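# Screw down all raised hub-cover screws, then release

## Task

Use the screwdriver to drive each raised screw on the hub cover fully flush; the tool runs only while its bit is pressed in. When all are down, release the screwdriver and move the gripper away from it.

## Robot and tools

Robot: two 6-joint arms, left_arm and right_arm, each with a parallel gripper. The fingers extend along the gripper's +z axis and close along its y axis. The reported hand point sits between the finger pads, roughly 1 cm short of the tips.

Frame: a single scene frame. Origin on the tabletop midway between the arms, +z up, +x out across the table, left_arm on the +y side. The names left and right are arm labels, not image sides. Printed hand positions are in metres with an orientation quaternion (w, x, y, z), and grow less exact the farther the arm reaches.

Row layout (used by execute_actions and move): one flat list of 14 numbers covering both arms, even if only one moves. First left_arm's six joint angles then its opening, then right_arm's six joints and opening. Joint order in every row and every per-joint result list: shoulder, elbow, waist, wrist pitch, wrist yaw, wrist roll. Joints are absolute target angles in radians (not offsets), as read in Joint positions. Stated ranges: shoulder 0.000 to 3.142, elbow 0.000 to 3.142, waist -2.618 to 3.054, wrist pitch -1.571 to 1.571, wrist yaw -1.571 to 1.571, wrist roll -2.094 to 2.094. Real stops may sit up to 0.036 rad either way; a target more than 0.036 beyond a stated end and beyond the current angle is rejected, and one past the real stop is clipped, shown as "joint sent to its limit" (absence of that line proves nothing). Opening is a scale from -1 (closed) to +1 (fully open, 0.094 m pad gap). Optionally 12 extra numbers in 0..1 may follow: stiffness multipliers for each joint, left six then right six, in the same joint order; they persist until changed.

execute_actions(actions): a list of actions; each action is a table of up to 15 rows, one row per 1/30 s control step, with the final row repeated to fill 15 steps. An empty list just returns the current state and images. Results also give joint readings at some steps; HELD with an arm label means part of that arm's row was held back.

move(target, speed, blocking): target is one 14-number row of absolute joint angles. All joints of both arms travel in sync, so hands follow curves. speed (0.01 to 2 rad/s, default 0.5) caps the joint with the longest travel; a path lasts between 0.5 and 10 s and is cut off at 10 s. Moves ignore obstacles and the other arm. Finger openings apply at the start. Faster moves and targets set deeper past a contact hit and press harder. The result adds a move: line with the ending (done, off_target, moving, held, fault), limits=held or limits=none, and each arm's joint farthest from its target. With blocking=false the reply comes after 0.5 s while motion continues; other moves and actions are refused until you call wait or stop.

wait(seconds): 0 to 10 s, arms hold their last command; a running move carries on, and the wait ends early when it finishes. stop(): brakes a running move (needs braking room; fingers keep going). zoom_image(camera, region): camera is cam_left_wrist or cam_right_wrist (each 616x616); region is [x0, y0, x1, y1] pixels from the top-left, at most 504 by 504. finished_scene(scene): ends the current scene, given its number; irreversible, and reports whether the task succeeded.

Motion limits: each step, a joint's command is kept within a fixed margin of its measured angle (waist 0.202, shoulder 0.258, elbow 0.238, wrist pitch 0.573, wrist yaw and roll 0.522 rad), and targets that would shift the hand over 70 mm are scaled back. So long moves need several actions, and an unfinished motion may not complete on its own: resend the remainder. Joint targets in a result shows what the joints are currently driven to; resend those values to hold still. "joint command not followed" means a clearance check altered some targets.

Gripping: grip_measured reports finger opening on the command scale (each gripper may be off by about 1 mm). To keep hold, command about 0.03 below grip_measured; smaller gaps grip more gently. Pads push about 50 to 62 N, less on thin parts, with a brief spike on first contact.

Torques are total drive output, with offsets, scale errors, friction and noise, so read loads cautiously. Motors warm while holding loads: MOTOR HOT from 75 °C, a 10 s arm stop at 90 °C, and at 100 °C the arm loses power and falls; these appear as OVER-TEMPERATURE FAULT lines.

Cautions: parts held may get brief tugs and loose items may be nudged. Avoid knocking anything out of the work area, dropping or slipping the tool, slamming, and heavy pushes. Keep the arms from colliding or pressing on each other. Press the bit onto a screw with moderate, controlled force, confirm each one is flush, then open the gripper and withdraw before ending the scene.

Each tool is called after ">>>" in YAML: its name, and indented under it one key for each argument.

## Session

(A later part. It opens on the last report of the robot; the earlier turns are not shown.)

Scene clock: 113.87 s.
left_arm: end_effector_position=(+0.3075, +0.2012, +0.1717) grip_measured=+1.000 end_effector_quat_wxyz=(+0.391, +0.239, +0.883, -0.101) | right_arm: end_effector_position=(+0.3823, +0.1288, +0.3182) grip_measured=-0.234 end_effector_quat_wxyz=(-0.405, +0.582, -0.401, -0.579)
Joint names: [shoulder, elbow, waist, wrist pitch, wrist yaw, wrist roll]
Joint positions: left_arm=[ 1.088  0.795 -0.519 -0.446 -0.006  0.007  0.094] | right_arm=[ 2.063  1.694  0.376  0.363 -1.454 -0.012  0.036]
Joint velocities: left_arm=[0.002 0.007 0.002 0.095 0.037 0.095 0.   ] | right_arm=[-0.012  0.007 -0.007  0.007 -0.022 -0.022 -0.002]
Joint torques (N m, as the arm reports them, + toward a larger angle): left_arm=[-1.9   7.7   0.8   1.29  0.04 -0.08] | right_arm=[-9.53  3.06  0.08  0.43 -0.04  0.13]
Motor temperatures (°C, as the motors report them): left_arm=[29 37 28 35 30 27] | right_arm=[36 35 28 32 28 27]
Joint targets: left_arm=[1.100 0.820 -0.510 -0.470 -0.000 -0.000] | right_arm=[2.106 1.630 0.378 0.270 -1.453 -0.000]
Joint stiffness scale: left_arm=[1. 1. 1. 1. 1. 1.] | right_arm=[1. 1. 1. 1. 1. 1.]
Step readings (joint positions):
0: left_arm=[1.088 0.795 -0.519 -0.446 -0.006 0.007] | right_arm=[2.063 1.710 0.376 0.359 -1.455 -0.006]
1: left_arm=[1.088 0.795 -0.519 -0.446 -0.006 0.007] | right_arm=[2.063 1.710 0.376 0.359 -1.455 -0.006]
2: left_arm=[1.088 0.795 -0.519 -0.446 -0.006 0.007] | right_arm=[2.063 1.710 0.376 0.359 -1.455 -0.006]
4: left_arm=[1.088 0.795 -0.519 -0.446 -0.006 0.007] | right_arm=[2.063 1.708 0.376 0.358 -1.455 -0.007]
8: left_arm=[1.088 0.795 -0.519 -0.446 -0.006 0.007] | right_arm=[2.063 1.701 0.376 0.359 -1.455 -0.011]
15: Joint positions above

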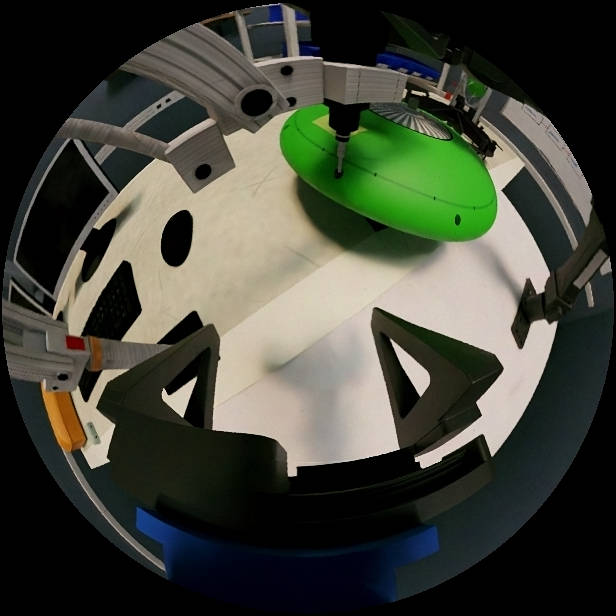

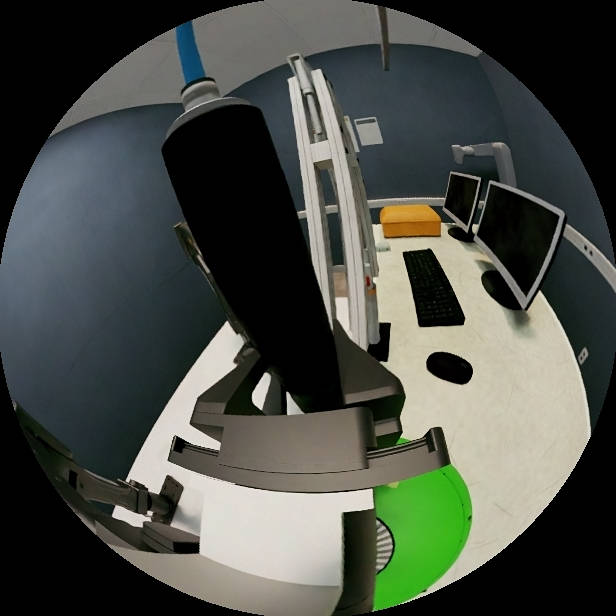

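>>> execute_actions:
  actions:
    - [[1.1,0.82,-0.51,-0.47,0,0,1,2.10,1.66,0.378,0.29,-1.453,0,-0.27],[1.1,0.82,-0.51,-0.47,0,0,1,2.10,1.68,0.378,0.30,-1.453,0,-0.27],[1.1,0.82,-0.51,-0.47,0,0,1,2.10,1.69,0.378,0.31,-1.453,0,-0.27],[1.1,0.82,-0.51,-0.47,0,0,1,2.10,1.695,0.378,0.31,-1.453,0,-0.27],[1.1,0.82,-0.51,-0.47,0,0,1,2.10,1.70,0.378,0.31,-1.453,0,-0.27],[1.1,0.82,-0.51,-0.47,0,0,1,2.10,1.703,0.378,0.31,-1.453,0,-0.27],[1.1,0.82,-0.51,-0.47,0,0,1,2.10,1.706,0.378,0.31,-1.453,0,-0.27],[1.1,0.82,-0.51,-0.47,0,0,1,2.10,1.709,0.378,0.31,-1.453,0,-0.27],[1.1,0.82,-0.51,-0.47,0,0,1,2.10,1.712,0.378,0.31,-1.453,0,-0.27]]

>>> zoom_image:
  camera: "cam_left_wrist"
  region: [325, 150, 361, 186]

Scene clock: 115.13 s.
left_arm: end_effector_position=(+0.3075, +0.2012, +0.1717) grip_measured=+1.000 end_effector_quat_wxyz=(+0.391, +0.239, +0.883, -0.101) | right_arm: end_effector_position=(+0.3824, +0.1289, +0.3212) grip_measured=-0.234 end_effector_quat_wxyz=(-0.406, +0.583, -0.399, -0.579)
Joint names: [shoulder, elbow, waist, wrist pitch, wrist yaw, wrist roll]
Joint positions: left_arm=[ 1.088  0.795 -0.519 -0.446 -0.006  0.007  0.094] | right_arm=[ 2.063  1.702  0.376  0.366 -1.455 -0.007  0.036]
Joint velocities: left_arm=[ 0.002 -0.017  0.017 -0.022 -0.022  0.037  0.   ] | right_arm=[-0.002 -0.007  0.002 -0.037 -0.051 -0.007 -0.   ]
Joint torques (N m, as the arm reports them, + toward a larger angle): left_arm=[-1.85  7.67  0.79  1.3   0.05 -0.1 ] | right_arm=[-9.95  9.88  0.06  0.92  0.    0.05]
Motor temperatures (°C, as the motors report them): left_arm=[29 37 28 35 30 27] | right_arm=[36 35 28 32 28 27]
Joint targets: left_arm=[1.100 0.820 -0.510 -0.470 -0.000 0.000] | right_arm=[2.100 1.712 0.378 0.310 -1.453 -0.000]
Joint stiffness scale: left_arm=[1. 1. 1. 1. 1. 1.] | right_arm=[1. 1. 1. 1. 1. 1.]
Step readings (joint positions):
0: left_arm=[1.088 0.795 -0.519 -0.446 -0.006 0.007] | right_arm=[2.063 1.694 0.376 0.364 -1.454 -0.012]
1: left_arm=[1.088 0.795 -0.519 -0.446 -0.006 0.007] | right_arm=[2.063 1.694 0.376 0.366 -1.454 -0.011]
2: left_arm=[1.088 0.795 -0.519 -0.446 -0.006 0.007] | right_arm=[2.063 1.694 0.376 0.368 -1.454 -0.010]
4: left_arm=[1.088 0.795 -0.519 -0.446 -0.006 0.007] | right_arm=[2.063 1.695 0.376 0.371 -1.455 -0.007]
8: left_arm=[1.088 0.795 -0.519 -0.446 -0.006 0.007] | right_arm=[2.063 1.699 0.376 0.369 -1.455 -0.007]
15: Joint positions above

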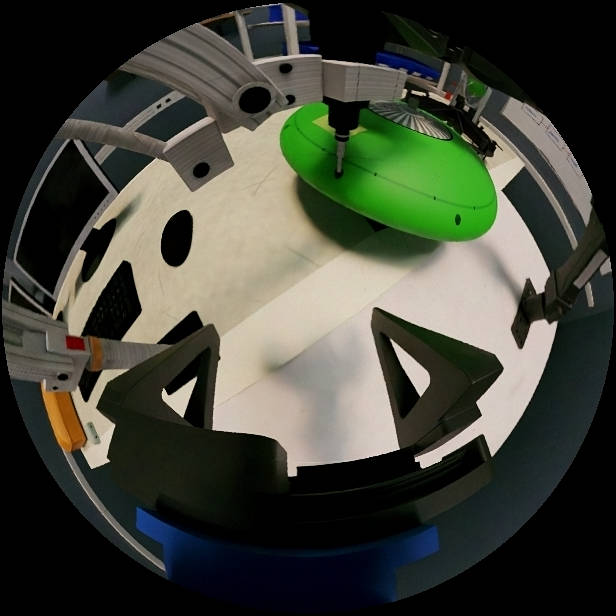

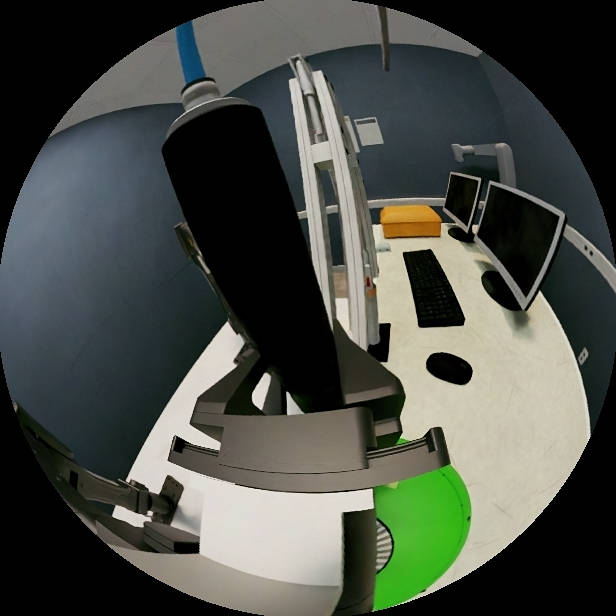

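Region (325, 150, 361, 186) of cam_left_wrist's 616x616 image, scaled by 14.000, with more detail than that image has.

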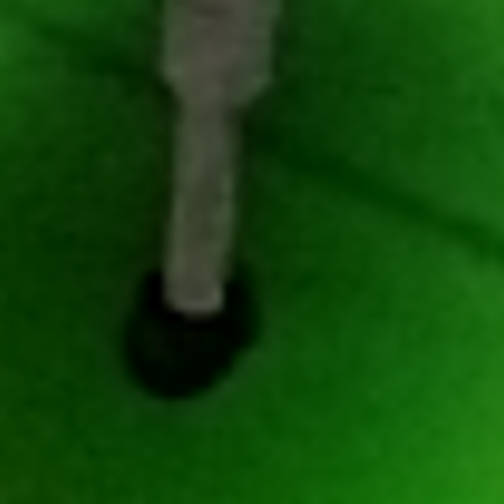

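>>> move:
  target: [1.29,0.955,-0.96,-0.41,0,0,-1,2.10,1.70,0.378,0.31,-1.453,0,-0.27]
  speed: 0.8

Scene clock: 116.97 s.
left_arm: end_effector_position=(+0.2328, +0.0608, +0.1712) grip_measured=-0.992 end_effector_quat_wxyz=(+0.348, +0.428, +0.815, -0.180) | right_arm: end_effector_position=(+0.3824, +0.1289, +0.3216) grip_measured=-0.234 end_effector_quat_wxyz=(-0.406, +0.583, -0.399, -0.579)
Joint names: [shoulder, elbow, waist, wrist pitch, wrist yaw, wrist roll]
Joint positions: left_arm=[ 1.276  0.925 -0.955 -0.414  0.001  0.007  0.   ] | right_arm=[ 2.063  1.702  0.376  0.369 -1.455 -0.003  0.036]
Joint velocities: left_arm=[-0.002  0.002 -0.002  0.037 -0.051 -0.051 -0.001] | right_arm=[ 0.002 -0.007 -0.017  0.022  0.007  0.022  0.   ]
Joint torques (N m, as the arm reports them, + toward a larger angle): left_arm=[-3.27  7.88 -0.39  1.58  0.   -0.06] | right_arm=[-10.03   8.77   0.16   0.9   -0.01   0.07]
Motor temperatures (°C, as the motors report them): left_arm=[29 38 28 35 30 27] | right_arm=[37 35 28 31 28 27]
Joint targets: left_arm=[1.290 0.955 -0.960 -0.410 0.000 0.000] | right_arm=[2.100 1.700 0.378 0.310 -1.453 0.000]
Joint stiffness scale: left_arm=[1. 1. 1. 1. 1. 1.] | right_arm=[1. 1. 1. 1. 1. 1.]
move: off_target (left_arm, right_arm); limits=none; left_arm: farthest joint: the elbow, 0.030 radians from its target (0.160 radians at the start); right_arm: farthest joint: the wrist pitch, 0.059 radians from its target (0.056 radians at the start)

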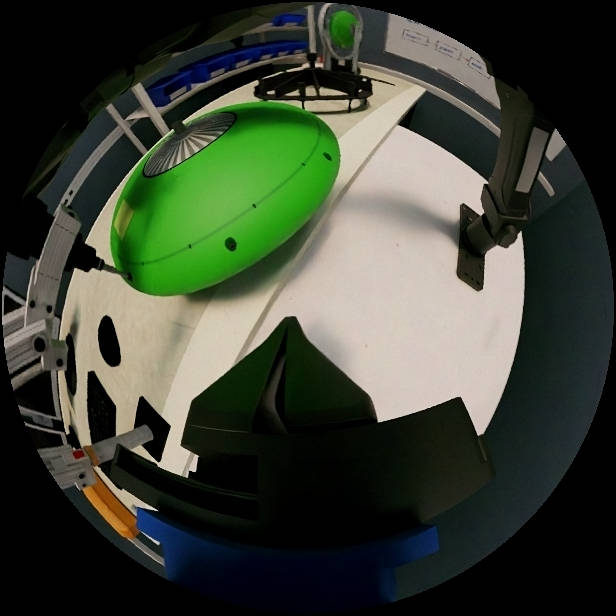

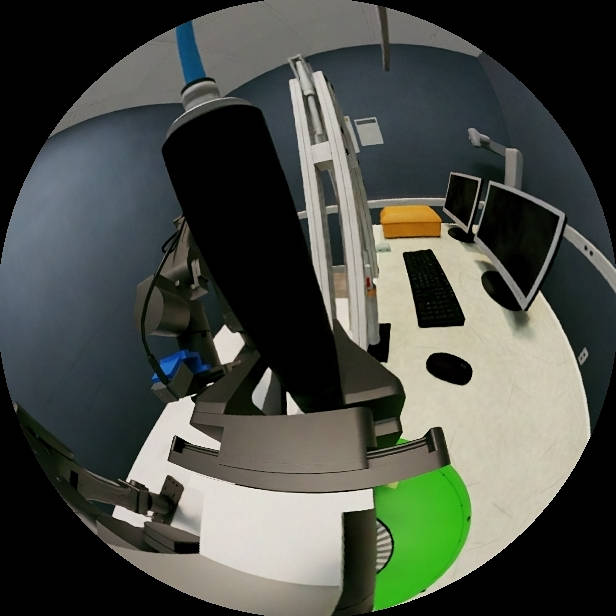

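>>> zoom_image:
  camera: "cam_left_wrist"
  region: [108, 258, 144, 294]

Region (108, 258, 144, 294) of cam_left_wrist's 616x616 image, scaled by 14.000, with more detail than that image has.

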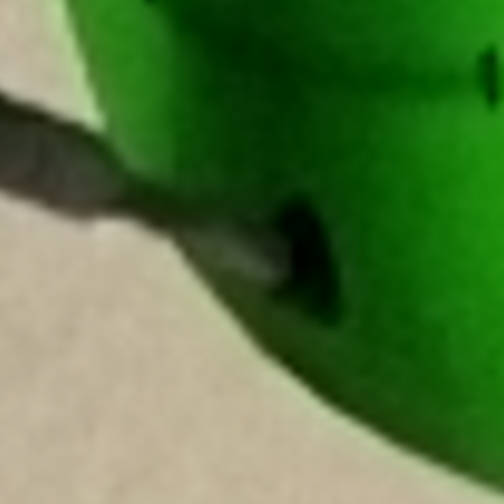

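>>> zoom_image:
  camera: "cam_left_wrist"
  region: [116, 266, 138, 288]

Region (116, 266, 138, 288) of cam_left_wrist's 616x616 image, scaled by 22.909, with more detail than that image has.

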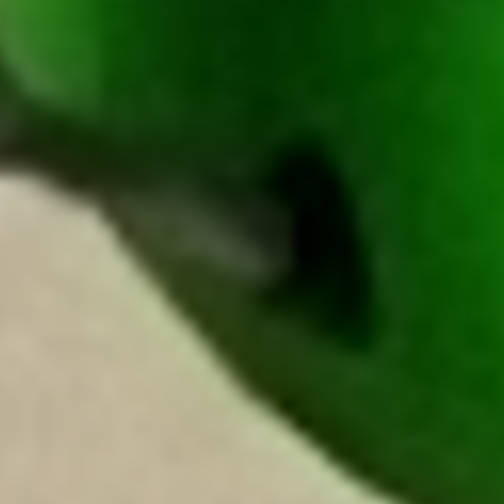

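>>> execute_actions:
  actions:
    - [[1.29,0.955,-0.96,-0.41,0,0,-1,2.105,1.705,0.372,0.31,-1.457,0,-0.27],[1.29,0.955,-0.96,-0.41,0,0,-1,2.108,1.708,0.369,0.31,-1.459,0,-0.27],[1.29,0.955,-0.96,-0.41,0,0,-1,2.111,1.71,0.367,0.31,-1.461,0,-0.27],[1.29,0.955,-0.96,-0.41,0,0,-1,2.114,1.71,0.366,0.31,-1.462,0,-0.27],[1.29,0.955,-0.96,-0.41,0,0,-1,2.116,1.71,0.365,0.31,-1.463,0,-0.27],[1.29,0.955,-0.96,-0.41,0,0,-1,2.118,1.71,0.364,0.31,-1.464,0,-0.27],[1.29,0.955,-0.96,-0.41,0,0,-1,2.12,1.71,0.364,0.31,-1.465,0,-0.27],[1.29,0.955,-0.96,-0.41,0,0,-1,2.122,1.71,0.364,0.31,-1.465,0,-0.27]]

>>> zoom_image:
  camera: "cam_left_wrist"
  region: [108, 258, 144, 294]

Scene clock: 119.30 s.
left_arm: end_effector_position=(+0.2328, +0.0608, +0.1712) grip_measured=-0.992 end_effector_quat_wxyz=(+0.348, +0.428, +0.815, -0.180) | right_arm: end_effector_position=(+0.3835, +0.1277, +0.3187) grip_measured=-0.234 end_effector_quat_wxyz=(-0.404, +0.584, -0.399, -0.580)
Joint names: [shoulder, elbow, waist, wrist pitch, wrist yaw, wrist roll]
Joint positions: left_arm=[ 1.276  0.925 -0.955 -0.414  0.001  0.007  0.   ] | right_arm=[ 2.069  1.702  0.373  0.369 -1.463 -0.007  0.036]
Joint velocities: left_arm=[ 0.002  0.002 -0.002  0.037 -0.037  0.007  0.   ] | right_arm=[-0.007 -0.012  0.012  0.022  0.007 -0.051  0.   ]
Joint torques (N m, as the arm reports them, + toward a larger angle): left_arm=[-3.26  7.94 -0.34  1.57 -0.01 -0.09] | right_arm=[-8.85  9.63 -0.76  0.87 -0.03  0.09]
Motor temperatures (°C, as the motors report them): left_arm=[29 38 28 35 30 27] | right_arm=[37 35 28 31 28 27]
Joint targets: left_arm=[1.290 0.955 -0.960 -0.410 -0.000 0.000] | right_arm=[2.122 1.710 0.364 0.310 -1.465 -0.000]
Joint stiffness scale: left_arm=[1. 1. 1. 1. 1. 1.] | right_arm=[1. 1. 1. 1. 1. 1.]
Step readings (joint positions):
0: left_arm=[1.276 0.925 -0.955 -0.414 0.001 0.007] | right_arm=[2.063 1.702 0.376 0.369 -1.455 -0.003]
1: left_arm=[1.276 0.925 -0.955 -0.414 0.001 0.007] | right_arm=[2.063 1.702 0.376 0.369 -1.455 -0.003]
2: left_arm=[1.276 0.925 -0.955 -0.414 0.001 0.007] | right_arm=[2.063 1.702 0.376 0.369 -1.455 -0.003]
4: left_arm=[1.276 0.925 -0.955 -0.414 0.001 0.007] | right_arm=[2.063 1.702 0.376 0.369 -1.455 -0.003]
8: left_arm=[1.276 0.925 -0.955 -0.414 0.001 0.007] | right_arm=[2.065 1.702 0.375 0.369 -1.457 -0.003]
15: Joint positions above

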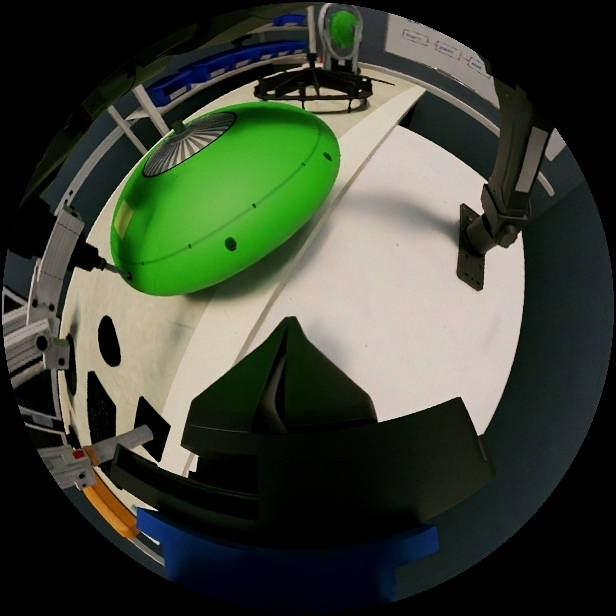

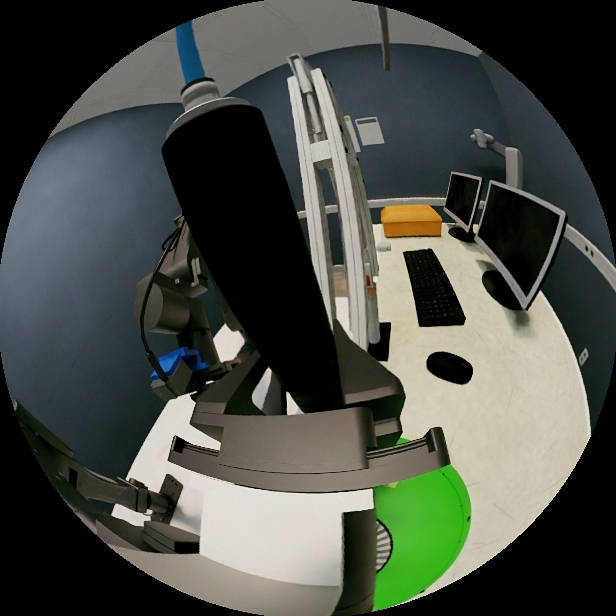

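Region (108, 258, 144, 294) of cam_left_wrist's 616x616 image, scaled by 14.000, with more detail than that image has.

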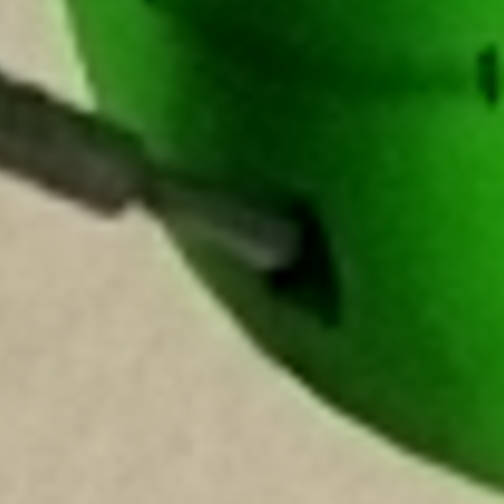

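>>> execute_actions:
  actions:
    - [[1.29,0.955,-0.96,-0.41,0,0,-1,2.11,1.69,0.372,0.31,-1.463,0,-0.27],[1.29,0.955,-0.96,-0.41,0,0,-1,2.11,1.68,0.372,0.31,-1.463,0,-0.27],[1.29,0.955,-0.96,-0.41,0,0,-1,2.11,1.673,0.372,0.31,-1.463,0,-0.27],[1.29,0.955,-0.96,-0.41,0,0,-1,2.11,1.668,0.372,0.31,-1.463,0,-0.27],[1.29,0.955,-0.96,-0.41,0,0,-1,2.11,1.664,0.372,0.308,-1.463,0,-0.27],[1.29,0.955,-0.96,-0.41,0,0,-1,2.11,1.66,0.372,0.306,-1.463,0,-0.27],[1.29,0.955,-0.96,-0.41,0,0,-1,2.11,1.657,0.372,0.304,-1.463,0,-0.27],[1.29,0.955,-0.96,-0.41,0,0,-1,2.11,1.654,0.372,0.302,-1.463,0,-0.27],[1.29,0.955,-0.96,-0.41,0,0,-1,2.11,1.651,0.372,0.30,-1.463,0,-0.27],[1.29,0.955,-0.96,-0.41,0,0,-1,2.11,1.648,0.372,0.30,-1.463,0,-0.27],[1.29,0.955,-0.96,-0.41,0,0,-1,2.11,1.645,0.372,0.30,-1.463,0,-0.27],[1.29,0.955,-0.96,-0.41,0,0,-1,2.11,1.642,0.372,0.30,-1.463,0,-0.27],[1.29,0.955,-0.96,-0.41,0,0,-1,2.11,1.639,0.372,0.30,-1.463,0,-0.27],[1.29,0.955,-0.96,-0.41,0,0,-1,2.11,1.636,0.372,0.30,-1.463,0,-0.27],[1.29,0.955,-0.96,-0.41,0,0,-1,2.11,1.633,0.372,0.30,-1.463,0,-0.27]]

>>> zoom_image:
  camera: "cam_left_wrist"
  region: [88, 244, 144, 300]

Scene clock: 120.40 s.
left_arm: end_effector_position=(+0.2328, +0.0608, +0.1712) grip_measured=-0.992 end_effector_quat_wxyz=(+0.348, +0.428, +0.815, -0.180) | right_arm: end_effector_position=(+0.3835, +0.1277, +0.3149) grip_measured=-0.234 end_effector_quat_wxyz=(-0.404, +0.583, -0.400, -0.580)
Joint names: [shoulder, elbow, waist, wrist pitch, wrist yaw, wrist roll]
Joint positions: left_arm=[ 1.276  0.925 -0.955 -0.414  0.001  0.007  0.   ] | right_arm=[ 2.07   1.69   0.373  0.376 -1.461 -0.011  0.036]
Joint velocities: left_arm=[ 0.007 -0.007 -0.007 -0.037 -0.066  0.007  0.001] | right_arm=[-0.002 -0.037 -0.002  0.051  0.051 -0.066 -0.001]
Joint torques (N m, as the arm reports them, + toward a larger angle): left_arm=[-3.28  7.93 -0.48  1.57 -0.01 -0.08] | right_arm=[-9.71  3.93 -0.16  0.62 -0.03  0.09]
Motor temperatures (°C, as the motors report them): left_arm=[29 38 28 35 30 27] | right_arm=[37 35 28 31 28 27]
Joint targets: left_arm=[1.290 0.955 -0.960 -0.410 -0.000 0.000] | right_arm=[2.110 1.633 0.372 0.300 -1.463 0.000]
Joint stiffness scale: left_arm=[1. 1. 1. 1. 1. 1.] | right_arm=[1. 1. 1. 1. 1. 1.]
Step readings (joint positions):
0: left_arm=[1.276 0.925 -0.955 -0.414 0.001 0.007] | right_arm=[2.070 1.702 0.373 0.369 -1.463 -0.008]
1: left_arm=[1.276 0.925 -0.955 -0.414 0.001 0.007] | right_arm=[2.070 1.702 0.373 0.369 -1.463 -0.008]
2: left_arm=[1.276 0.925 -0.955 -0.414 0.001 0.007] | right_arm=[2.070 1.702 0.373 0.369 -1.463 -0.008]
4: left_arm=[1.276 0.925 -0.955 -0.414 0.001 0.007] | right_arm=[2.070 1.702 0.373 0.369 -1.463 -0.008]
8: left_arm=[1.276 0.925 -0.955 -0.414 0.001 0.007] | right_arm=[2.070 1.702 0.373 0.369 -1.463 -0.008]
15: Joint positions above

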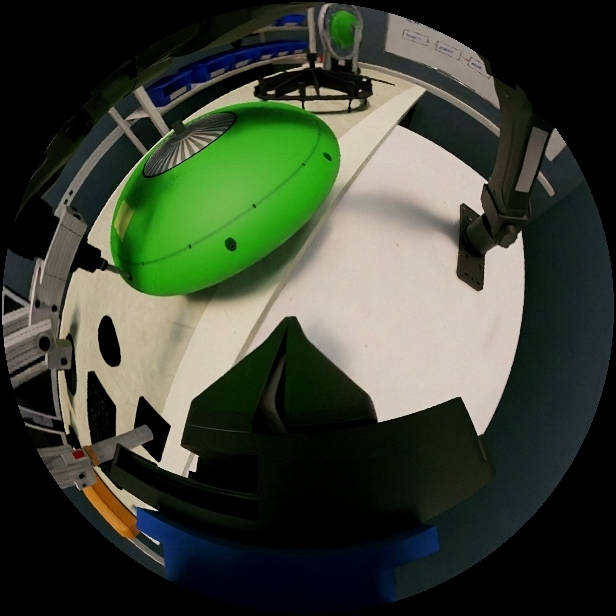

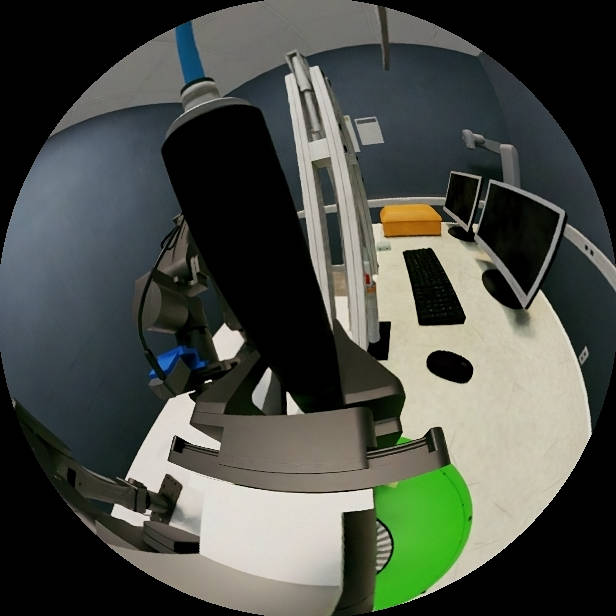

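Region (88, 244, 144, 300) of cam_left_wrist's 616x616 image, scaled by 9.000, with more detail than that image has.

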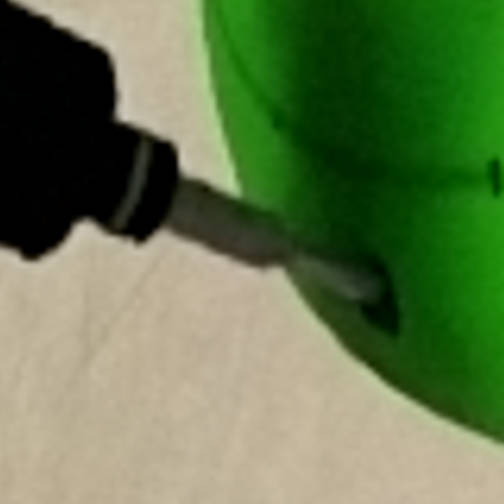

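It's descending. Keep following.

>>> execute_actions:
  actions:
    - [[1.29,0.955,-0.96,-0.41,0,0,-1,2.115,1.63,0.373,0.30,-1.461,0,-0.27],[1.29,0.955,-0.96,-0.41,0,0,-1,2.116,1.628,0.373,0.30,-1.461,0,-0.27],[1.29,0.955,-0.96,-0.41,0,0,-1,2.117,1.626,0.373,0.302,-1.461,0,-0.27],[1.29,0.955,-0.96,-0.41,0,0,-1,2.118,1.624,0.373,0.303,-1.461,0,-0.27],[1.29,0.955,-0.96,-0.41,0,0,-1,2.119,1.622,0.373,0.304,-1.461,0,-0.27],[1.29,0.955,-0.96,-0.41,0,0,-1,2.12,1.62,0.373,0.305,-1.461,0,-0.27],[1.29,0.955,-0.96,-0.41,0,0,-1,2.12,1.618,0.373,0.306,-1.461,0,-0.27],[1.29,0.955,-0.96,-0.41,0,0,-1,2.12,1.616,0.373,0.307,-1.461,0,-0.27],[1.29,0.955,-0.96,-0.41,0,0,-1,2.12,1.614,0.373,0.308,-1.461,0,-0.27],[1.29,0.955,-0.96,-0.41,0,0,-1,2.12,1.612,0.373,0.309,-1.461,0,-0.27],[1.29,0.955,-0.96,-0.41,0,0,-1,2.12,1.61,0.373,0.31,-1.461,0,-0.27]]

>>> zoom_image:
  camera: "cam_left_wrist"
  region: [88, 244, 144, 300]

Scene clock: 121.33 s.
left_arm: end_effector_position=(+0.2328, +0.0608, +0.1712) grip_measured=-0.992 end_effector_quat_wxyz=(+0.348, +0.428, +0.815, -0.180) | right_arm: end_effector_position=(+0.3836, +0.1277, +0.3098) grip_measured=-0.234 end_effector_quat_wxyz=(-0.406, +0.582, -0.401, -0.579)
Joint names: [shoulder, elbow, waist, wrist pitch, wrist yaw, wrist roll]
Joint positions: left_arm=[ 1.276  0.925 -0.955 -0.414  0.001  0.007  0.   ] | right_arm=[ 2.07   1.67   0.373  0.395 -1.456 -0.014  0.036]
Joint velocities: left_arm=[-0.002  0.002 -0.012  0.022 -0.037 -0.022  0.001] | right_arm=[ 0.007  0.002  0.002 -0.022 -0.037  0.022  0.001]
Joint torques (N m, as the arm reports them, + toward a larger angle): left_arm=[-3.3   7.97 -0.41  1.55 -0.02 -0.09] | right_arm=[-8.97  3.5   0.02  0.54 -0.1   0.12]
Motor temperatures (°C, as the motors report them): left_arm=[29 38 28 35 30 27] | right_arm=[37 35 28 31 28 27]
Joint targets: left_arm=[1.290 0.955 -0.960 -0.410 0.000 -0.000] | right_arm=[2.120 1.610 0.373 0.310 -1.461 -0.000]
Joint stiffness scale: left_arm=[1. 1. 1. 1. 1. 1.] | right_arm=[1. 1. 1. 1. 1. 1.]
Step readings (joint positions):
0: left_arm=[1.276 0.925 -0.955 -0.414 0.001 0.007] | right_arm=[2.070 1.684 0.373 0.380 -1.460 -0.013]
1: left_arm=[1.276 0.925 -0.955 -0.414 0.001 0.007] | right_arm=[2.070 1.683 0.373 0.380 -1.460 -0.014]
2: left_arm=[1.276 0.925 -0.955 -0.414 0.001 0.007] | right_arm=[2.070 1.682 0.373 0.380 -1.459 -0.014]
4: left_arm=[1.276 0.925 -0.955 -0.414 0.001 0.007] | right_arm=[2.070 1.680 0.373 0.382 -1.459 -0.014]
8: left_arm=[1.276 0.925 -0.955 -0.414 0.001 0.007] | right_arm=[2.070 1.675 0.373 0.388 -1.458 -0.014]
15: Joint positions above

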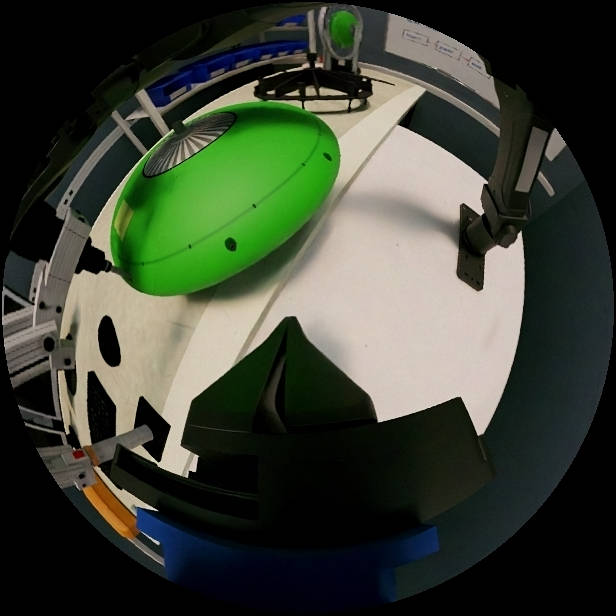

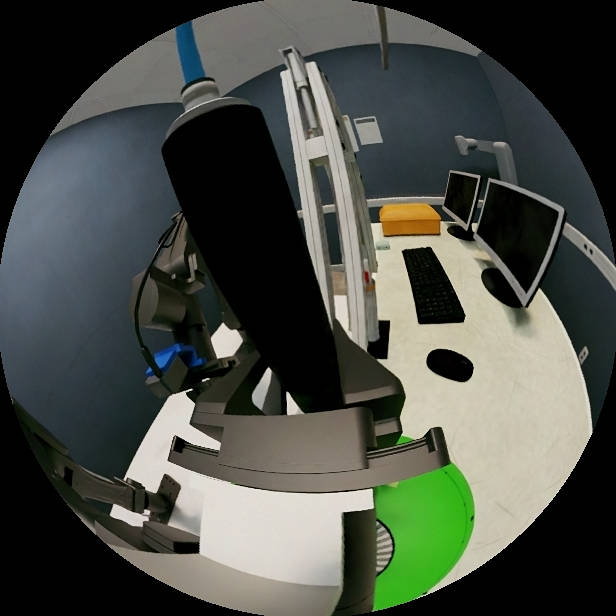

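Region (88, 244, 144, 300) of cam_left_wrist's 616x616 image, scaled by 9.000, with more detail than that image has.

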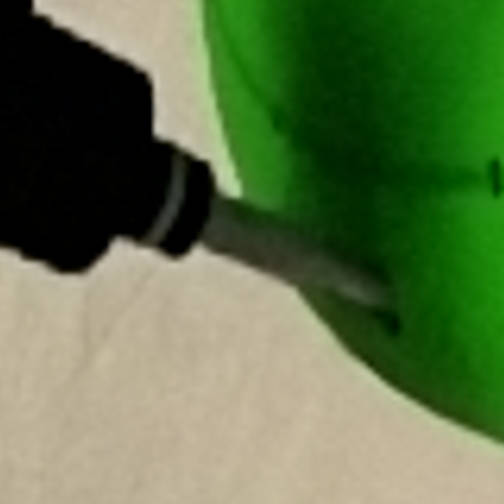

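>>> execute_actions:
  actions:
    - [[1.29,0.955,-0.96,-0.41,0,0,-1,2.12,1.606,0.373,0.305,-1.457,0,-0.27],[1.29,0.955,-0.96,-0.41,0,0,-1,2.12,1.603,0.373,0.30,-1.457,0,-0.27],[1.29,0.955,-0.96,-0.41,0,0,-1,2.12,1.60,0.373,0.30,-1.457,0,-0.27]]

>>> zoom_image:
  camera: "cam_left_wrist"
  region: [88, 244, 144, 300]

Scene clock: 125.67 s.
left_arm: end_effector_position=(+0.2328, +0.0608, +0.1712) grip_measured=-0.992 end_effector_quat_wxyz=(+0.348, +0.428, +0.815, -0.180) | right_arm: end_effector_position=(+0.3837, +0.1278, +0.3093) grip_measured=-0.234 end_effector_quat_wxyz=(-0.406, +0.582, -0.402, -0.579)
Joint names: [shoulder, elbow, waist, wrist pitch, wrist yaw, wrist roll]
Joint positions: left_arm=[ 1.276  0.925 -0.955 -0.414  0.001  0.007  0.   ] | right_arm=[ 2.07   1.668  0.373  0.398 -1.455 -0.012  0.036]
Joint velocities: left_arm=[ 0.002  0.002  0.002  0.007  0.037 -0.007  0.001] | right_arm=[ 0.012 -0.002  0.007 -0.037 -0.022 -0.066 -0.   ]
Joint torques (N m, as the arm reports them, + toward a larger angle): left_arm=[-3.25  7.91 -0.37  1.57 -0.03 -0.07] | right_arm=[-8.9   2.72 -0.08  0.43 -0.05  0.08]
Motor temperatures (°C, as the motors report them): left_arm=[29 38 28 36 30 27] | right_arm=[36 34 28 31 28 27]
Joint targets: left_arm=[1.290 0.955 -0.960 -0.410 -0.000 0.000] | right_arm=[2.120 1.600 0.373 0.300 -1.457 -0.000]
Joint stiffness scale: left_arm=[1. 1. 1. 1. 1. 1.] | right_arm=[1. 1. 1. 1. 1. 1.]
Step readings (joint positions):
0: left_arm=[1.276 0.925 -0.955 -0.414 0.001 0.007] | right_arm=[2.070 1.670 0.373 0.395 -1.456 -0.013]
1: left_arm=[1.276 0.925 -0.955 -0.414 0.001 0.007] | right_arm=[2.070 1.670 0.373 0.395 -1.456 -0.013]
2: left_arm=[1.276 0.925 -0.955 -0.414 0.001 0.007] | right_arm=[2.070 1.670 0.373 0.395 -1.456 -0.013]
4: left_arm=[1.276 0.925 -0.955 -0.414 0.001 0.007] | right_arm=[2.070 1.668 0.373 0.396 -1.455 -0.012]
8: left_arm=[1.276 0.925 -0.955 -0.414 0.001 0.007] | right_arm=[2.070 1.668 0.373 0.398 -1.455 -0.012]
15: Joint positions above

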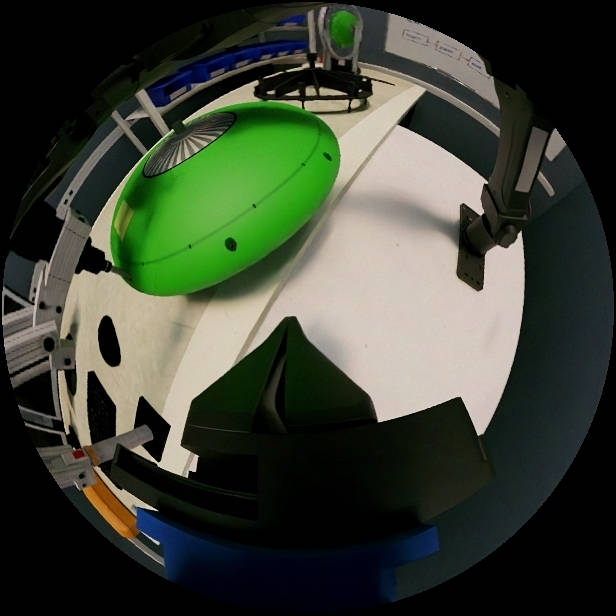

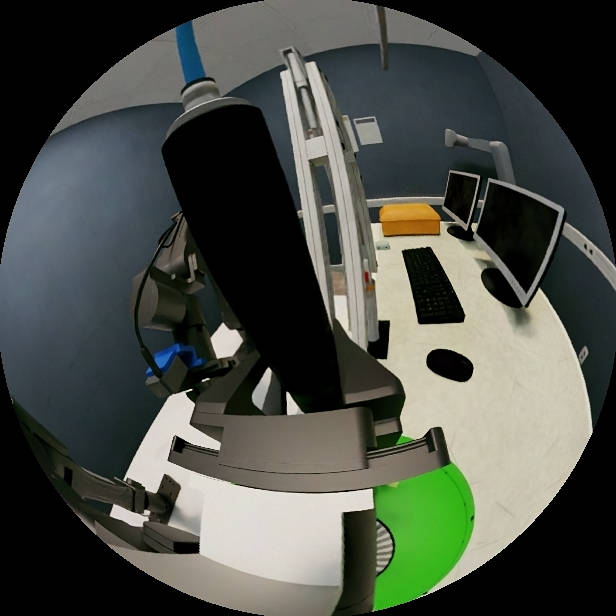

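Region (88, 244, 144, 300) of cam_left_wrist's 616x616 image, scaled by 9.000, with more detail than that image has.

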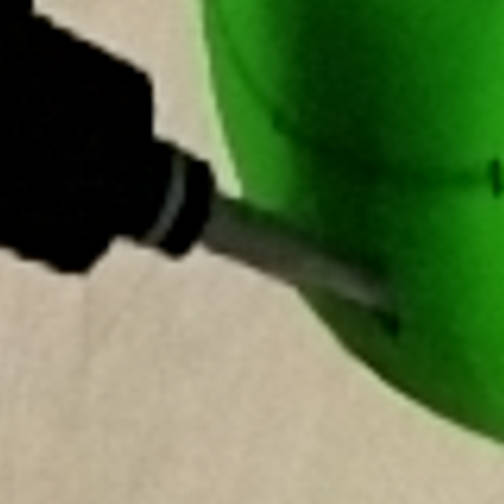

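>>> move:
  target: [0.6,0.7,-0.6,-0.1,0,0,-1,2.07,1.705,0.373,0.37,-1.455,0,-0.27]
  speed: 0.9

Scene clock: 129.43 s.
left_arm: end_effector_position=(+0.2557, +0.1996, +0.3598) grip_measured=-0.992 end_effector_quat_wxyz=(+0.677, +0.215, +0.671, -0.212) | right_arm: end_effector_position=(+0.3832, +0.1277, +0.3154) grip_measured=-0.234 end_effector_quat_wxyz=(-0.407, +0.584, -0.398, -0.579)
Joint names: [shoulder, elbow, waist, wrist pitch, wrist yaw, wrist roll]
Joint positions: left_arm=[ 0.617  0.728 -0.61  -0.105 -0.     0.007  0.   ] | right_arm=[ 2.068  1.682  0.373  0.399 -1.458 -0.001  0.036]
Joint velocities: left_arm=[-0.007 -0.002  0.017 -0.095 -0.022 -0.022 -0.   ] | right_arm=[-0.022  0.017 -0.007  0.066 -0.022 -0.007  0.   ]
Joint torques (N m, as the arm reports them, + toward a larger angle): left_arm=[-0.57  4.    0.86  1.94  0.   -0.09] | right_arm=[-12.69  10.97  -0.11   1.24   0.02   0.02]
Motor temperatures (°C, as the motors report them): left_arm=[29 38 28 36 30 27] | right_arm=[37 34 28 31 28 27]
Joint targets: left_arm=[0.600 0.700 -0.600 -0.100 -0.000 0.000] | right_arm=[2.070 1.705 0.373 0.370 -1.455 0.000]
Joint stiffness scale: left_arm=[1. 1. 1. 1. 1. 1.] | right_arm=[1. 1. 1. 1. 1. 1.]
move: off_target (left_arm, right_arm); limits=none; left_arm: farthest joint: the elbow, 0.028 radians from its target (0.225 radians at the start); right_arm: farthest joint: the wrist pitch, 0.029 radians from its target (0.028 radians at the start)

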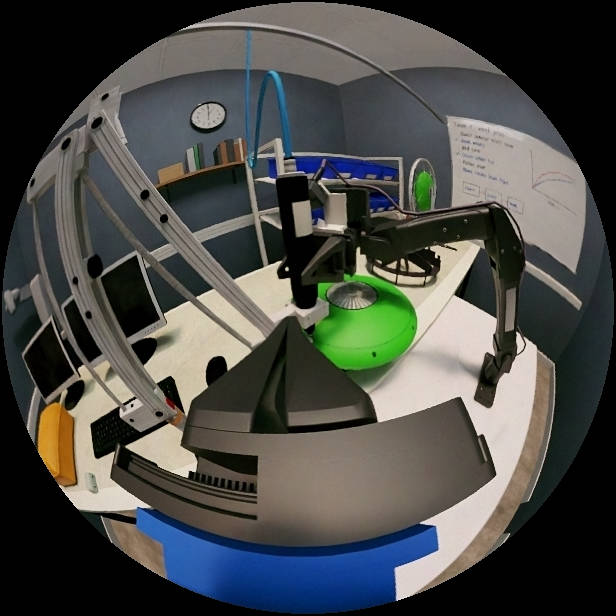

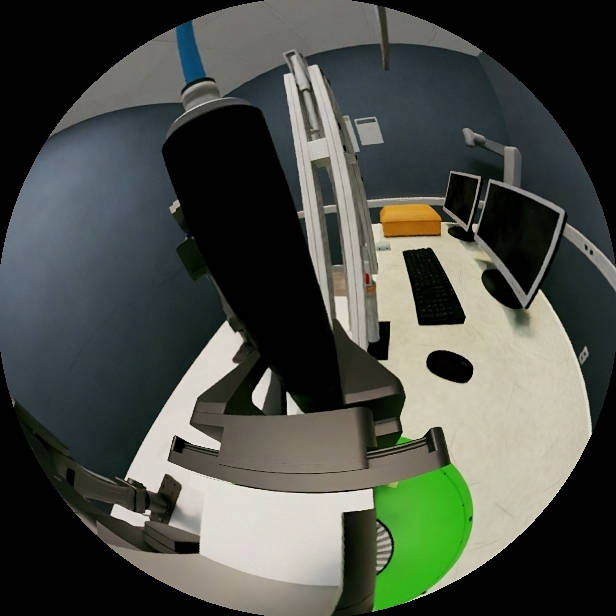

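>>> execute_actions:
  actions:
    - [[0.6,0.7,-0.6,-0.1,0,0,-1,2.068,1.69,0.373,0.385,-1.458,0,1],[0.6,0.7,-0.6,-0.1,0,0,-1,2.068,1.682,0.373,0.385,-1.458,0,1],[0.6,0.7,-0.6,-0.1,0,0,-1,2.068,1.682,0.373,0.385,-1.458,0,1],[0.6,0.7,-0.6,-0.1,0,0,-1,2.068,1.682,0.373,0.385,-1.458,0,1],[0.6,0.7,-0.6,-0.1,0,0,-1,2.068,1.682,0.373,0.385,-1.458,0,1],[0.6,0.7,-0.6,-0.1,0,0,-1,2.068,1.682,0.373,0.385,-1.458,0,1],[0.6,0.7,-0.6,-0.1,0,0,-1,2.06,1.675,0.375,0.385,-1.458,0,1],[0.6,0.7,-0.6,-0.1,0,0,-1,2.05,1.665,0.377,0.39,-1.455,0,1],[0.6,0.7,-0.6,-0.1,0,0,-1,2.043,1.657,0.379,0.392,-1.447,0,1],[0.6,0.7,-0.6,-0.1,0,0,-1,2.036,1.648,0.38,0.394,-1.435,0,1],[0.6,0.7,-0.6,-0.1,0,0,-1,2.028,1.637,0.381,0.397,-1.42,0,1],[0.6,0.7,-0.6,-0.1,0,0,-1,2.019,1.625,0.383,0.40,-1.402,0,1],[0.6,0.7,-0.6,-0.1,0,0,-1,2.008,1.61,0.385,0.404,-1.382,0,1],[0.6,0.7,-0.6,-0.1,0,0,-1,1.997,1.594,0.387,0.408,-1.36,0,1],[0.6,0.7,-0.6,-0.1,0,0,-1,1.984,1.577,0.389,0.413,-1.335,0,1]]
    - [[0.6,0.7,-0.6,-0.1,0,0,-1,1.97,1.557,0.392,0.418,-1.308,0,1],[0.6,0.7,-0.6,-0.1,0,0,-1,1.955,1.538,0.395,0.423,-1.281,0,1],[0.6,0.7,-0.6,-0.1,0,0,-1,1.941,1.518,0.397,0.428,-1.253,0,1],[0.6,0.7,-0.6,-0.1,0,0,-1,1.927,1.499,0.40,0.433,-1.226,0,1],[0.6,0.7,-0.6,-0.1,0,0,-1,1.912,1.479,0.403,0.439,-1.199,0,1],[0.6,0.7,-0.6,-0.1,0,0,-1,1.898,1.46,0.406,0.444,-1.172,0,1],[0.6,0.7,-0.6,-0.1,0,0,-1,1.884,1.44,0.408,0.449,-1.144,0,1],[0.6,0.7,-0.6,-0.1,0,0,-1,1.869,1.421,0.411,0.454,-1.117,0,1],[0.6,0.7,-0.6,-0.1,0,0,-1,1.855,1.401,0.414,0.459,-1.09,0,1],[0.6,0.7,-0.6,-0.1,0,0,-1,1.844,1.388,0.42,0.462,-1.061,0,1],[0.6,0.7,-0.6,-0.1,0,0,-1,1.834,1.374,0.426,0.464,-1.033,0,1],[0.6,0.7,-0.6,-0.1,0,0,-1,1.823,1.361,0.432,0.467,-1.004,0,1],[0.6,0.7,-0.6,-0.1,0,0,-1,1.812,1.348,0.437,0.469,-0.976,0,1],[0.6,0.7,-0.6,-0.1,0,0,-1,1.801,1.335,0.443,0.472,-0.947,0,1],[0.6,0.7,-0.6,-0.1,0,0,-1,1.791,1.321,0.449,0.474,-0.919,0,1]]
    - [[0.6,0.7,-0.6,-0.1,0,0,-1,1.78,1.308,0.455,0.477,-0.89,0,1],[0.6,0.7,-0.6,-0.1,0,0,-1,1.769,1.295,0.461,0.48,-0.861,0,1],[0.6,0.7,-0.6,-0.1,0,0,-1,1.759,1.281,0.467,0.482,-0.833,0,1],[0.6,0.7,-0.6,-0.1,0,0,-1,1.748,1.268,0.473,0.485,-0.804,0,1],[0.6,0.7,-0.6,-0.1,0,0,-1,1.737,1.255,0.478,0.487,-0.776,0,1],[0.6,0.7,-0.6,-0.1,0,0,-1,1.726,1.242,0.484,0.49,-0.747,0,1],[0.6,0.7,-0.6,-0.1,0,0,-1,1.716,1.228,0.49,0.492,-0.719,0,1],[0.6,0.7,-0.6,-0.1,0,0,-1,1.705,1.215,0.496,0.495,-0.69,0,1],[0.6,0.7,-0.6,-0.1,0,0,-1,1.699,1.208,0.504,0.496,-0.661,0,1],[0.6,0.7,-0.6,-0.1,0,0,-1,1.693,1.201,0.512,0.496,-0.633,0,1],[0.6,0.7,-0.6,-0.1,0,0,-1,1.687,1.194,0.52,0.497,-0.604,0,1],[0.6,0.7,-0.6,-0.1,0,0,-1,1.68,1.187,0.528,0.498,-0.576,0,1],[0.6,0.7,-0.6,-0.1,0,0,-1,1.674,1.18,0.536,0.499,-0.547,0,1],[0.6,0.7,-0.6,-0.1,0,0,-1,1.668,1.173,0.544,0.499,-0.519,0,1],[0.6,0.7,-0.6,-0.1,0,0,-1,1.662,1.166,0.552,0.5,-0.49,0,1]]
    - [[0.6,0.7,-0.6,-0.1,0,0,-1,1.656,1.159,0.56,0.501,-0.461,0,1],[0.6,0.7,-0.6,-0.1,0,0,-1,1.65,1.152,0.568,0.501,-0.433,0,1],[0.6,0.7,-0.6,-0.1,0,0,-1,1.644,1.145,0.576,0.502,-0.404,0,1],[0.6,0.7,-0.6,-0.1,0,0,-1,1.637,1.138,0.584,0.503,-0.376,0,1],[0.6,0.7,-0.6,-0.1,0,0,-1,1.631,1.131,0.592,0.504,-0.347,0,1],[0.6,0.7,-0.6,-0.1,0,0,-1,1.625,1.124,0.6,0.504,-0.319,0,1],[0.6,0.7,-0.6,-0.1,0,0,-1,1.619,1.117,0.608,0.505,-0.29,0,1],[0.6,0.7,-0.6,-0.1,0,0,-1,1.616,1.114,0.617,0.505,-0.261,0,1],[0.6,0.7,-0.6,-0.1,0,0,-1,1.613,1.111,0.627,0.505,-0.232,0,1],[0.6,0.7,-0.6,-0.1,0,0,-1,1.61,1.108,0.636,0.505,-0.203,0,1],[0.6,0.7,-0.6,-0.1,0,0,-1,1.607,1.105,0.645,0.505,-0.174,0,1],[0.6,0.7,-0.6,-0.1,0,0,-1,1.605,1.103,0.655,0.505,-0.145,0,1],[0.6,0.7,-0.6,-0.1,0,0,-1,1.603,1.101,0.664,0.505,-0.116,0,1],[0.6,0.7,-0.6,-0.1,0,0,-1,1.601,1.099,0.673,0.505,-0.087,0,1],[0.6,0.7,-0.6,-0.1,0,0,-1,1.6,1.097,0.683,0.505,-0.058,0,1]]
    - [[0.6,0.7,-0.6,-0.1,0,0,-1,1.599,1.096,0.692,0.505,-0.03,0,1],[0.6,0.7,-0.6,-0.1,0,0,-1,1.598,1.095,0.7,0.505,-0.004,0,1],[0.6,0.7,-0.6,-0.1,0,0,-1,1.598,1.095,0.708,0.505,0.02,0,1],[0.6,0.7,-0.6,-0.1,0,0,-1,1.598,1.095,0.715,0.505,0.041,0,1],[0.6,0.7,-0.6,-0.1,0,0,-1,1.598,1.095,0.721,0.505,0.059,0,1],[0.6,0.7,-0.6,-0.1,0,0,-1,1.598,1.095,0.725,0.505,0.074,0,1],[0.6,0.7,-0.6,-0.1,0,0,-1,1.598,1.095,0.729,0.505,0.085,0,1],[0.6,0.7,-0.6,-0.1,0,0,-1,1.598,1.095,0.731,0.505,0.093,0,1],[0.6,0.7,-0.6,-0.1,0,0,-1,1.598,1.095,0.732,0.505,0.097,0,1]]

Scene clock: 135.83 s.
left_arm: end_effector_position=(+0.2557, +0.1996, +0.3599) grip_measured=-0.992 end_effector_quat_wxyz=(+0.677, +0.215, +0.671, -0.212) | right_arm: end_effector_position=(+0.3966, +0.1252, +0.3169) grip_measured=+1.000 end_effector_quat_wxyz=(+0.660, -0.258, +0.656, +0.259)
Joint names: [shoulder, elbow, waist, wrist pitch, wrist yaw, wrist roll]
Joint positions: left_arm=[ 0.617  0.728 -0.61  -0.105 -0.     0.007  0.   ] | right_arm=[ 1.621  1.114  0.726  0.511  0.074 -0.001  0.094]
Joint velocities: left_arm=[ 0.007  0.012 -0.002  0.066  0.007  0.007  0.001] | right_arm=[-0.002 -0.012 -0.007 -0.051  0.154 -0.051  0.   ]
Joint torques (N m, as the arm reports them, + toward a larger angle): left_arm=[-0.61  4.04  0.76  1.94  0.   -0.09] | right_arm=[-10.5    7.76   0.4    2.25   0.08   0.04]
Motor temperatures (°C, as the motors report them): left_arm=[29 37 28 37 30 27] | right_arm=[38 35 28 31 28 27]
Joint targets: left_arm=[0.600 0.700 -0.600 -0.100 -0.000 0.000] | right_arm=[1.598 1.095 0.732 0.505 0.097 -0.000]
Joint stiffness scale: left_arm=[1. 1. 1. 1. 1. 1.] | right_arm=[1. 1. 1. 1. 1. 1.]
Step readings (joint positions; steps 1 to 15: 1st action; 16 to 30: 2nd action; 31 to 45: 3rd action; 46 to 60: 4th action; 61 to 75: 5th action):
0: left_arm=[0.617 0.728 -0.610 -0.105 -0.000 0.007] | right_arm=[2.068 1.682 0.373 0.399 -1.458 -0.001]
1: left_arm=[0.617 0.728 -0.610 -0.105 -0.000 0.007] | right_arm=[2.068 1.682 0.373 0.399 -1.458 -0.001]
2: left_arm=[0.617 0.728 -0.610 -0.105 -0.000 0.007] | right_arm=[2.068 1.682 0.373 0.399 -1.458 -0.001]
4: left_arm=[0.617 0.728 -0.610 -0.105 -0.000 0.007] | right_arm=[2.068 1.682 0.373 0.399 -1.458 -0.001]
8: left_arm=[0.617 0.728 -0.610 -0.105 -0.000 0.007] | right_arm=[2.068 1.682 0.373 0.399 -1.458 -0.001]
15: left_arm=[0.617 0.728 -0.610 -0.105 -0.000 0.007] | right_arm=[2.029 1.621 0.375 0.404 -1.404 -0.001]
16: left_arm=[0.617 0.728 -0.610 -0.105 -0.000 0.007] | right_arm=[2.017 1.604 0.376 0.407 -1.387 -0.001]
17: left_arm=[0.617 0.728 -0.610 -0.105 -0.000 0.007] | right_arm=[2.004 1.586 0.379 0.410 -1.368 -0.001]
19: left_arm=[0.617 0.728 -0.610 -0.105 -0.000 0.007] | right_arm=[1.976 1.548 0.385 0.417 -1.325 -0.001]
23: left_arm=[0.617 0.728 -0.610 -0.105 -0.000 0.007] | right_arm=[1.915 1.472 0.399 0.437 -1.229 -0.001]
30: left_arm=[0.617 0.728 -0.610 -0.105 -0.000 0.007] | right_arm=[1.828 1.363 0.429 0.466 -1.042 -0.001]
31: left_arm=[0.617 0.728 -0.610 -0.105 -0.000 0.007] | right_arm=[1.818 1.350 0.436 0.470 -1.014 -0.001]
32: left_arm=[0.617 0.728 -0.610 -0.105 -0.000 0.007] | right_arm=[1.808 1.336 0.442 0.473 -0.986 -0.001]
34: left_arm=[0.617 0.728 -0.610 -0.105 -0.000 0.007] | right_arm=[1.788 1.309 0.455 0.478 -0.930 -0.001]
38: left_arm=[0.617 0.728 -0.610 -0.105 -0.000 0.007] | right_arm=[1.746 1.256 0.479 0.488 -0.817 -0.001]
45: left_arm=[0.617 0.728 -0.610 -0.105 -0.000 0.007] | right_arm=[1.694 1.197 0.530 0.501 -0.617 -0.001]
46: left_arm=[0.617 0.728 -0.610 -0.105 -0.000 0.007] | right_arm=[1.688 1.190 0.539 0.502 -0.588 -0.001]
47: left_arm=[0.617 0.728 -0.610 -0.105 -0.000 0.007] | right_arm=[1.682 1.183 0.547 0.503 -0.560 -0.001]
49: left_arm=[0.617 0.728 -0.610 -0.105 -0.000 0.007] | right_arm=[1.671 1.169 0.563 0.505 -0.503 -0.001]
53: left_arm=[0.617 0.728 -0.610 -0.105 -0.000 0.007] | right_arm=[1.647 1.141 0.595 0.508 -0.388 -0.001]
60: left_arm=[0.617 0.728 -0.610 -0.105 -0.000 0.007] | right_arm=[1.625 1.120 0.659 0.511 -0.186 -0.001]
61: left_arm=[0.617 0.728 -0.610 -0.105 -0.000 0.007] | right_arm=[1.624 1.118 0.669 0.511 -0.158 -0.001]
62: left_arm=[0.617 0.728 -0.610 -0.105 -0.000 0.007] | right_arm=[1.623 1.117 0.678 0.511 -0.129 -0.001]
64: left_arm=[0.617 0.728 -0.610 -0.105 -0.000 0.007] | right_arm=[1.622 1.115 0.695 0.511 -0.076 -0.001]
68: left_arm=[0.617 0.728 -0.610 -0.105 -0.000 0.007] | right_arm=[1.621 1.114 0.720 0.511 0.010 -0.001]
75: Joint positions above

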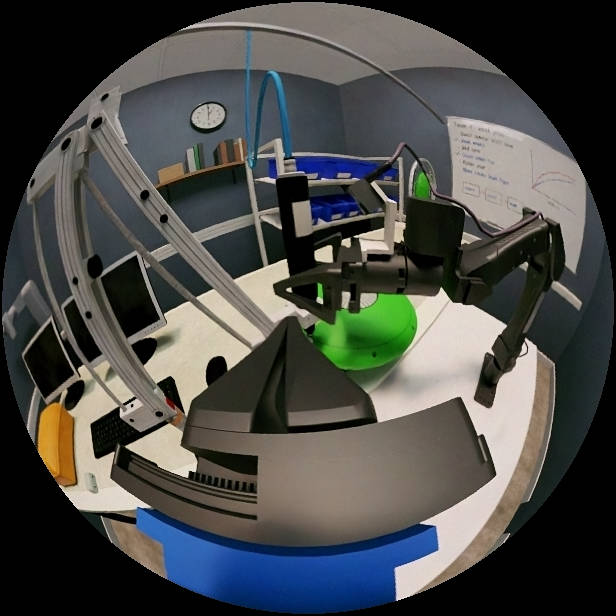

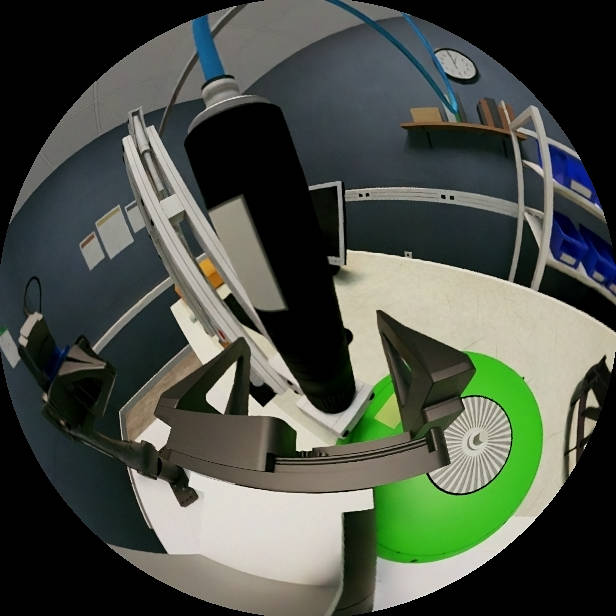

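>>> execute_actions:
  actions: []

Scene clock: 136.77 s.
left_arm: end_effector_position=(+0.2557, +0.1996, +0.3599) grip_measured=-0.992 end_effector_quat_wxyz=(+0.677, +0.215, +0.671, -0.212) | right_arm: end_effector_position=(+0.3987, +0.1230, +0.3169) grip_measured=+1.000 end_effector_quat_wxyz=(+0.662, -0.253, +0.659, +0.254)
Joint names: [shoulder, elbow, waist, wrist pitch, wrist yaw, wrist roll]
Joint positions: left_arm=[ 0.617  0.728 -0.61  -0.105 -0.     0.007  0.   ] | right_arm=[ 1.621  1.114  0.726  0.511  0.09  -0.001  0.094]
Joint velocities: left_arm=[ 0.002  0.017 -0.007  0.022 -0.051 -0.022 -0.001] | right_arm=[-0.012 -0.022  0.017 -0.007 -0.022 -0.037  0.   ]
Joint torques (N m, as the arm reports them, + toward a larger angle): left_arm=[-0.59  4.06  0.77  1.96 -0.01 -0.08] | right_arm=[-10.61   7.79   0.43   2.23   0.06   0.02]
Motor temperatures (°C, as the motors report them): left_arm=[29 37 28 37 30 27] | right_arm=[38 35 28 31 28 27]
Joint targets: left_arm=[0.600 0.700 -0.600 -0.100 -0.000 0.000] | right_arm=[1.598 1.095 0.732 0.505 0.097 -0.000]
Joint stiffness scale: left_arm=[1. 1. 1. 1. 1. 1.] | right_arm=[1. 1. 1. 1. 1. 1.]

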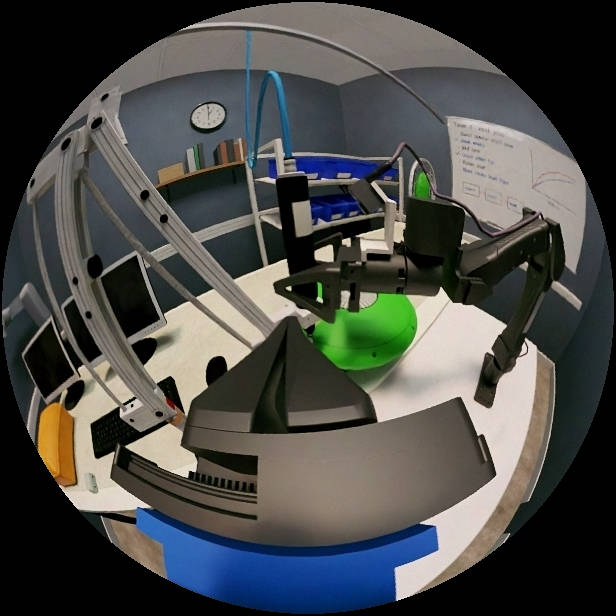

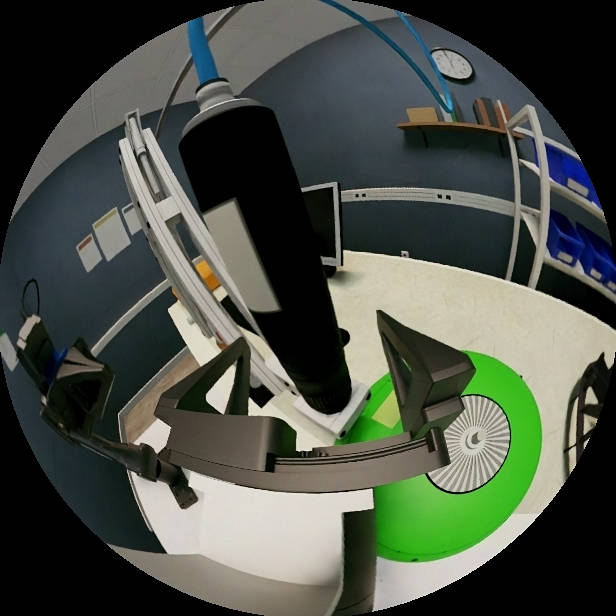

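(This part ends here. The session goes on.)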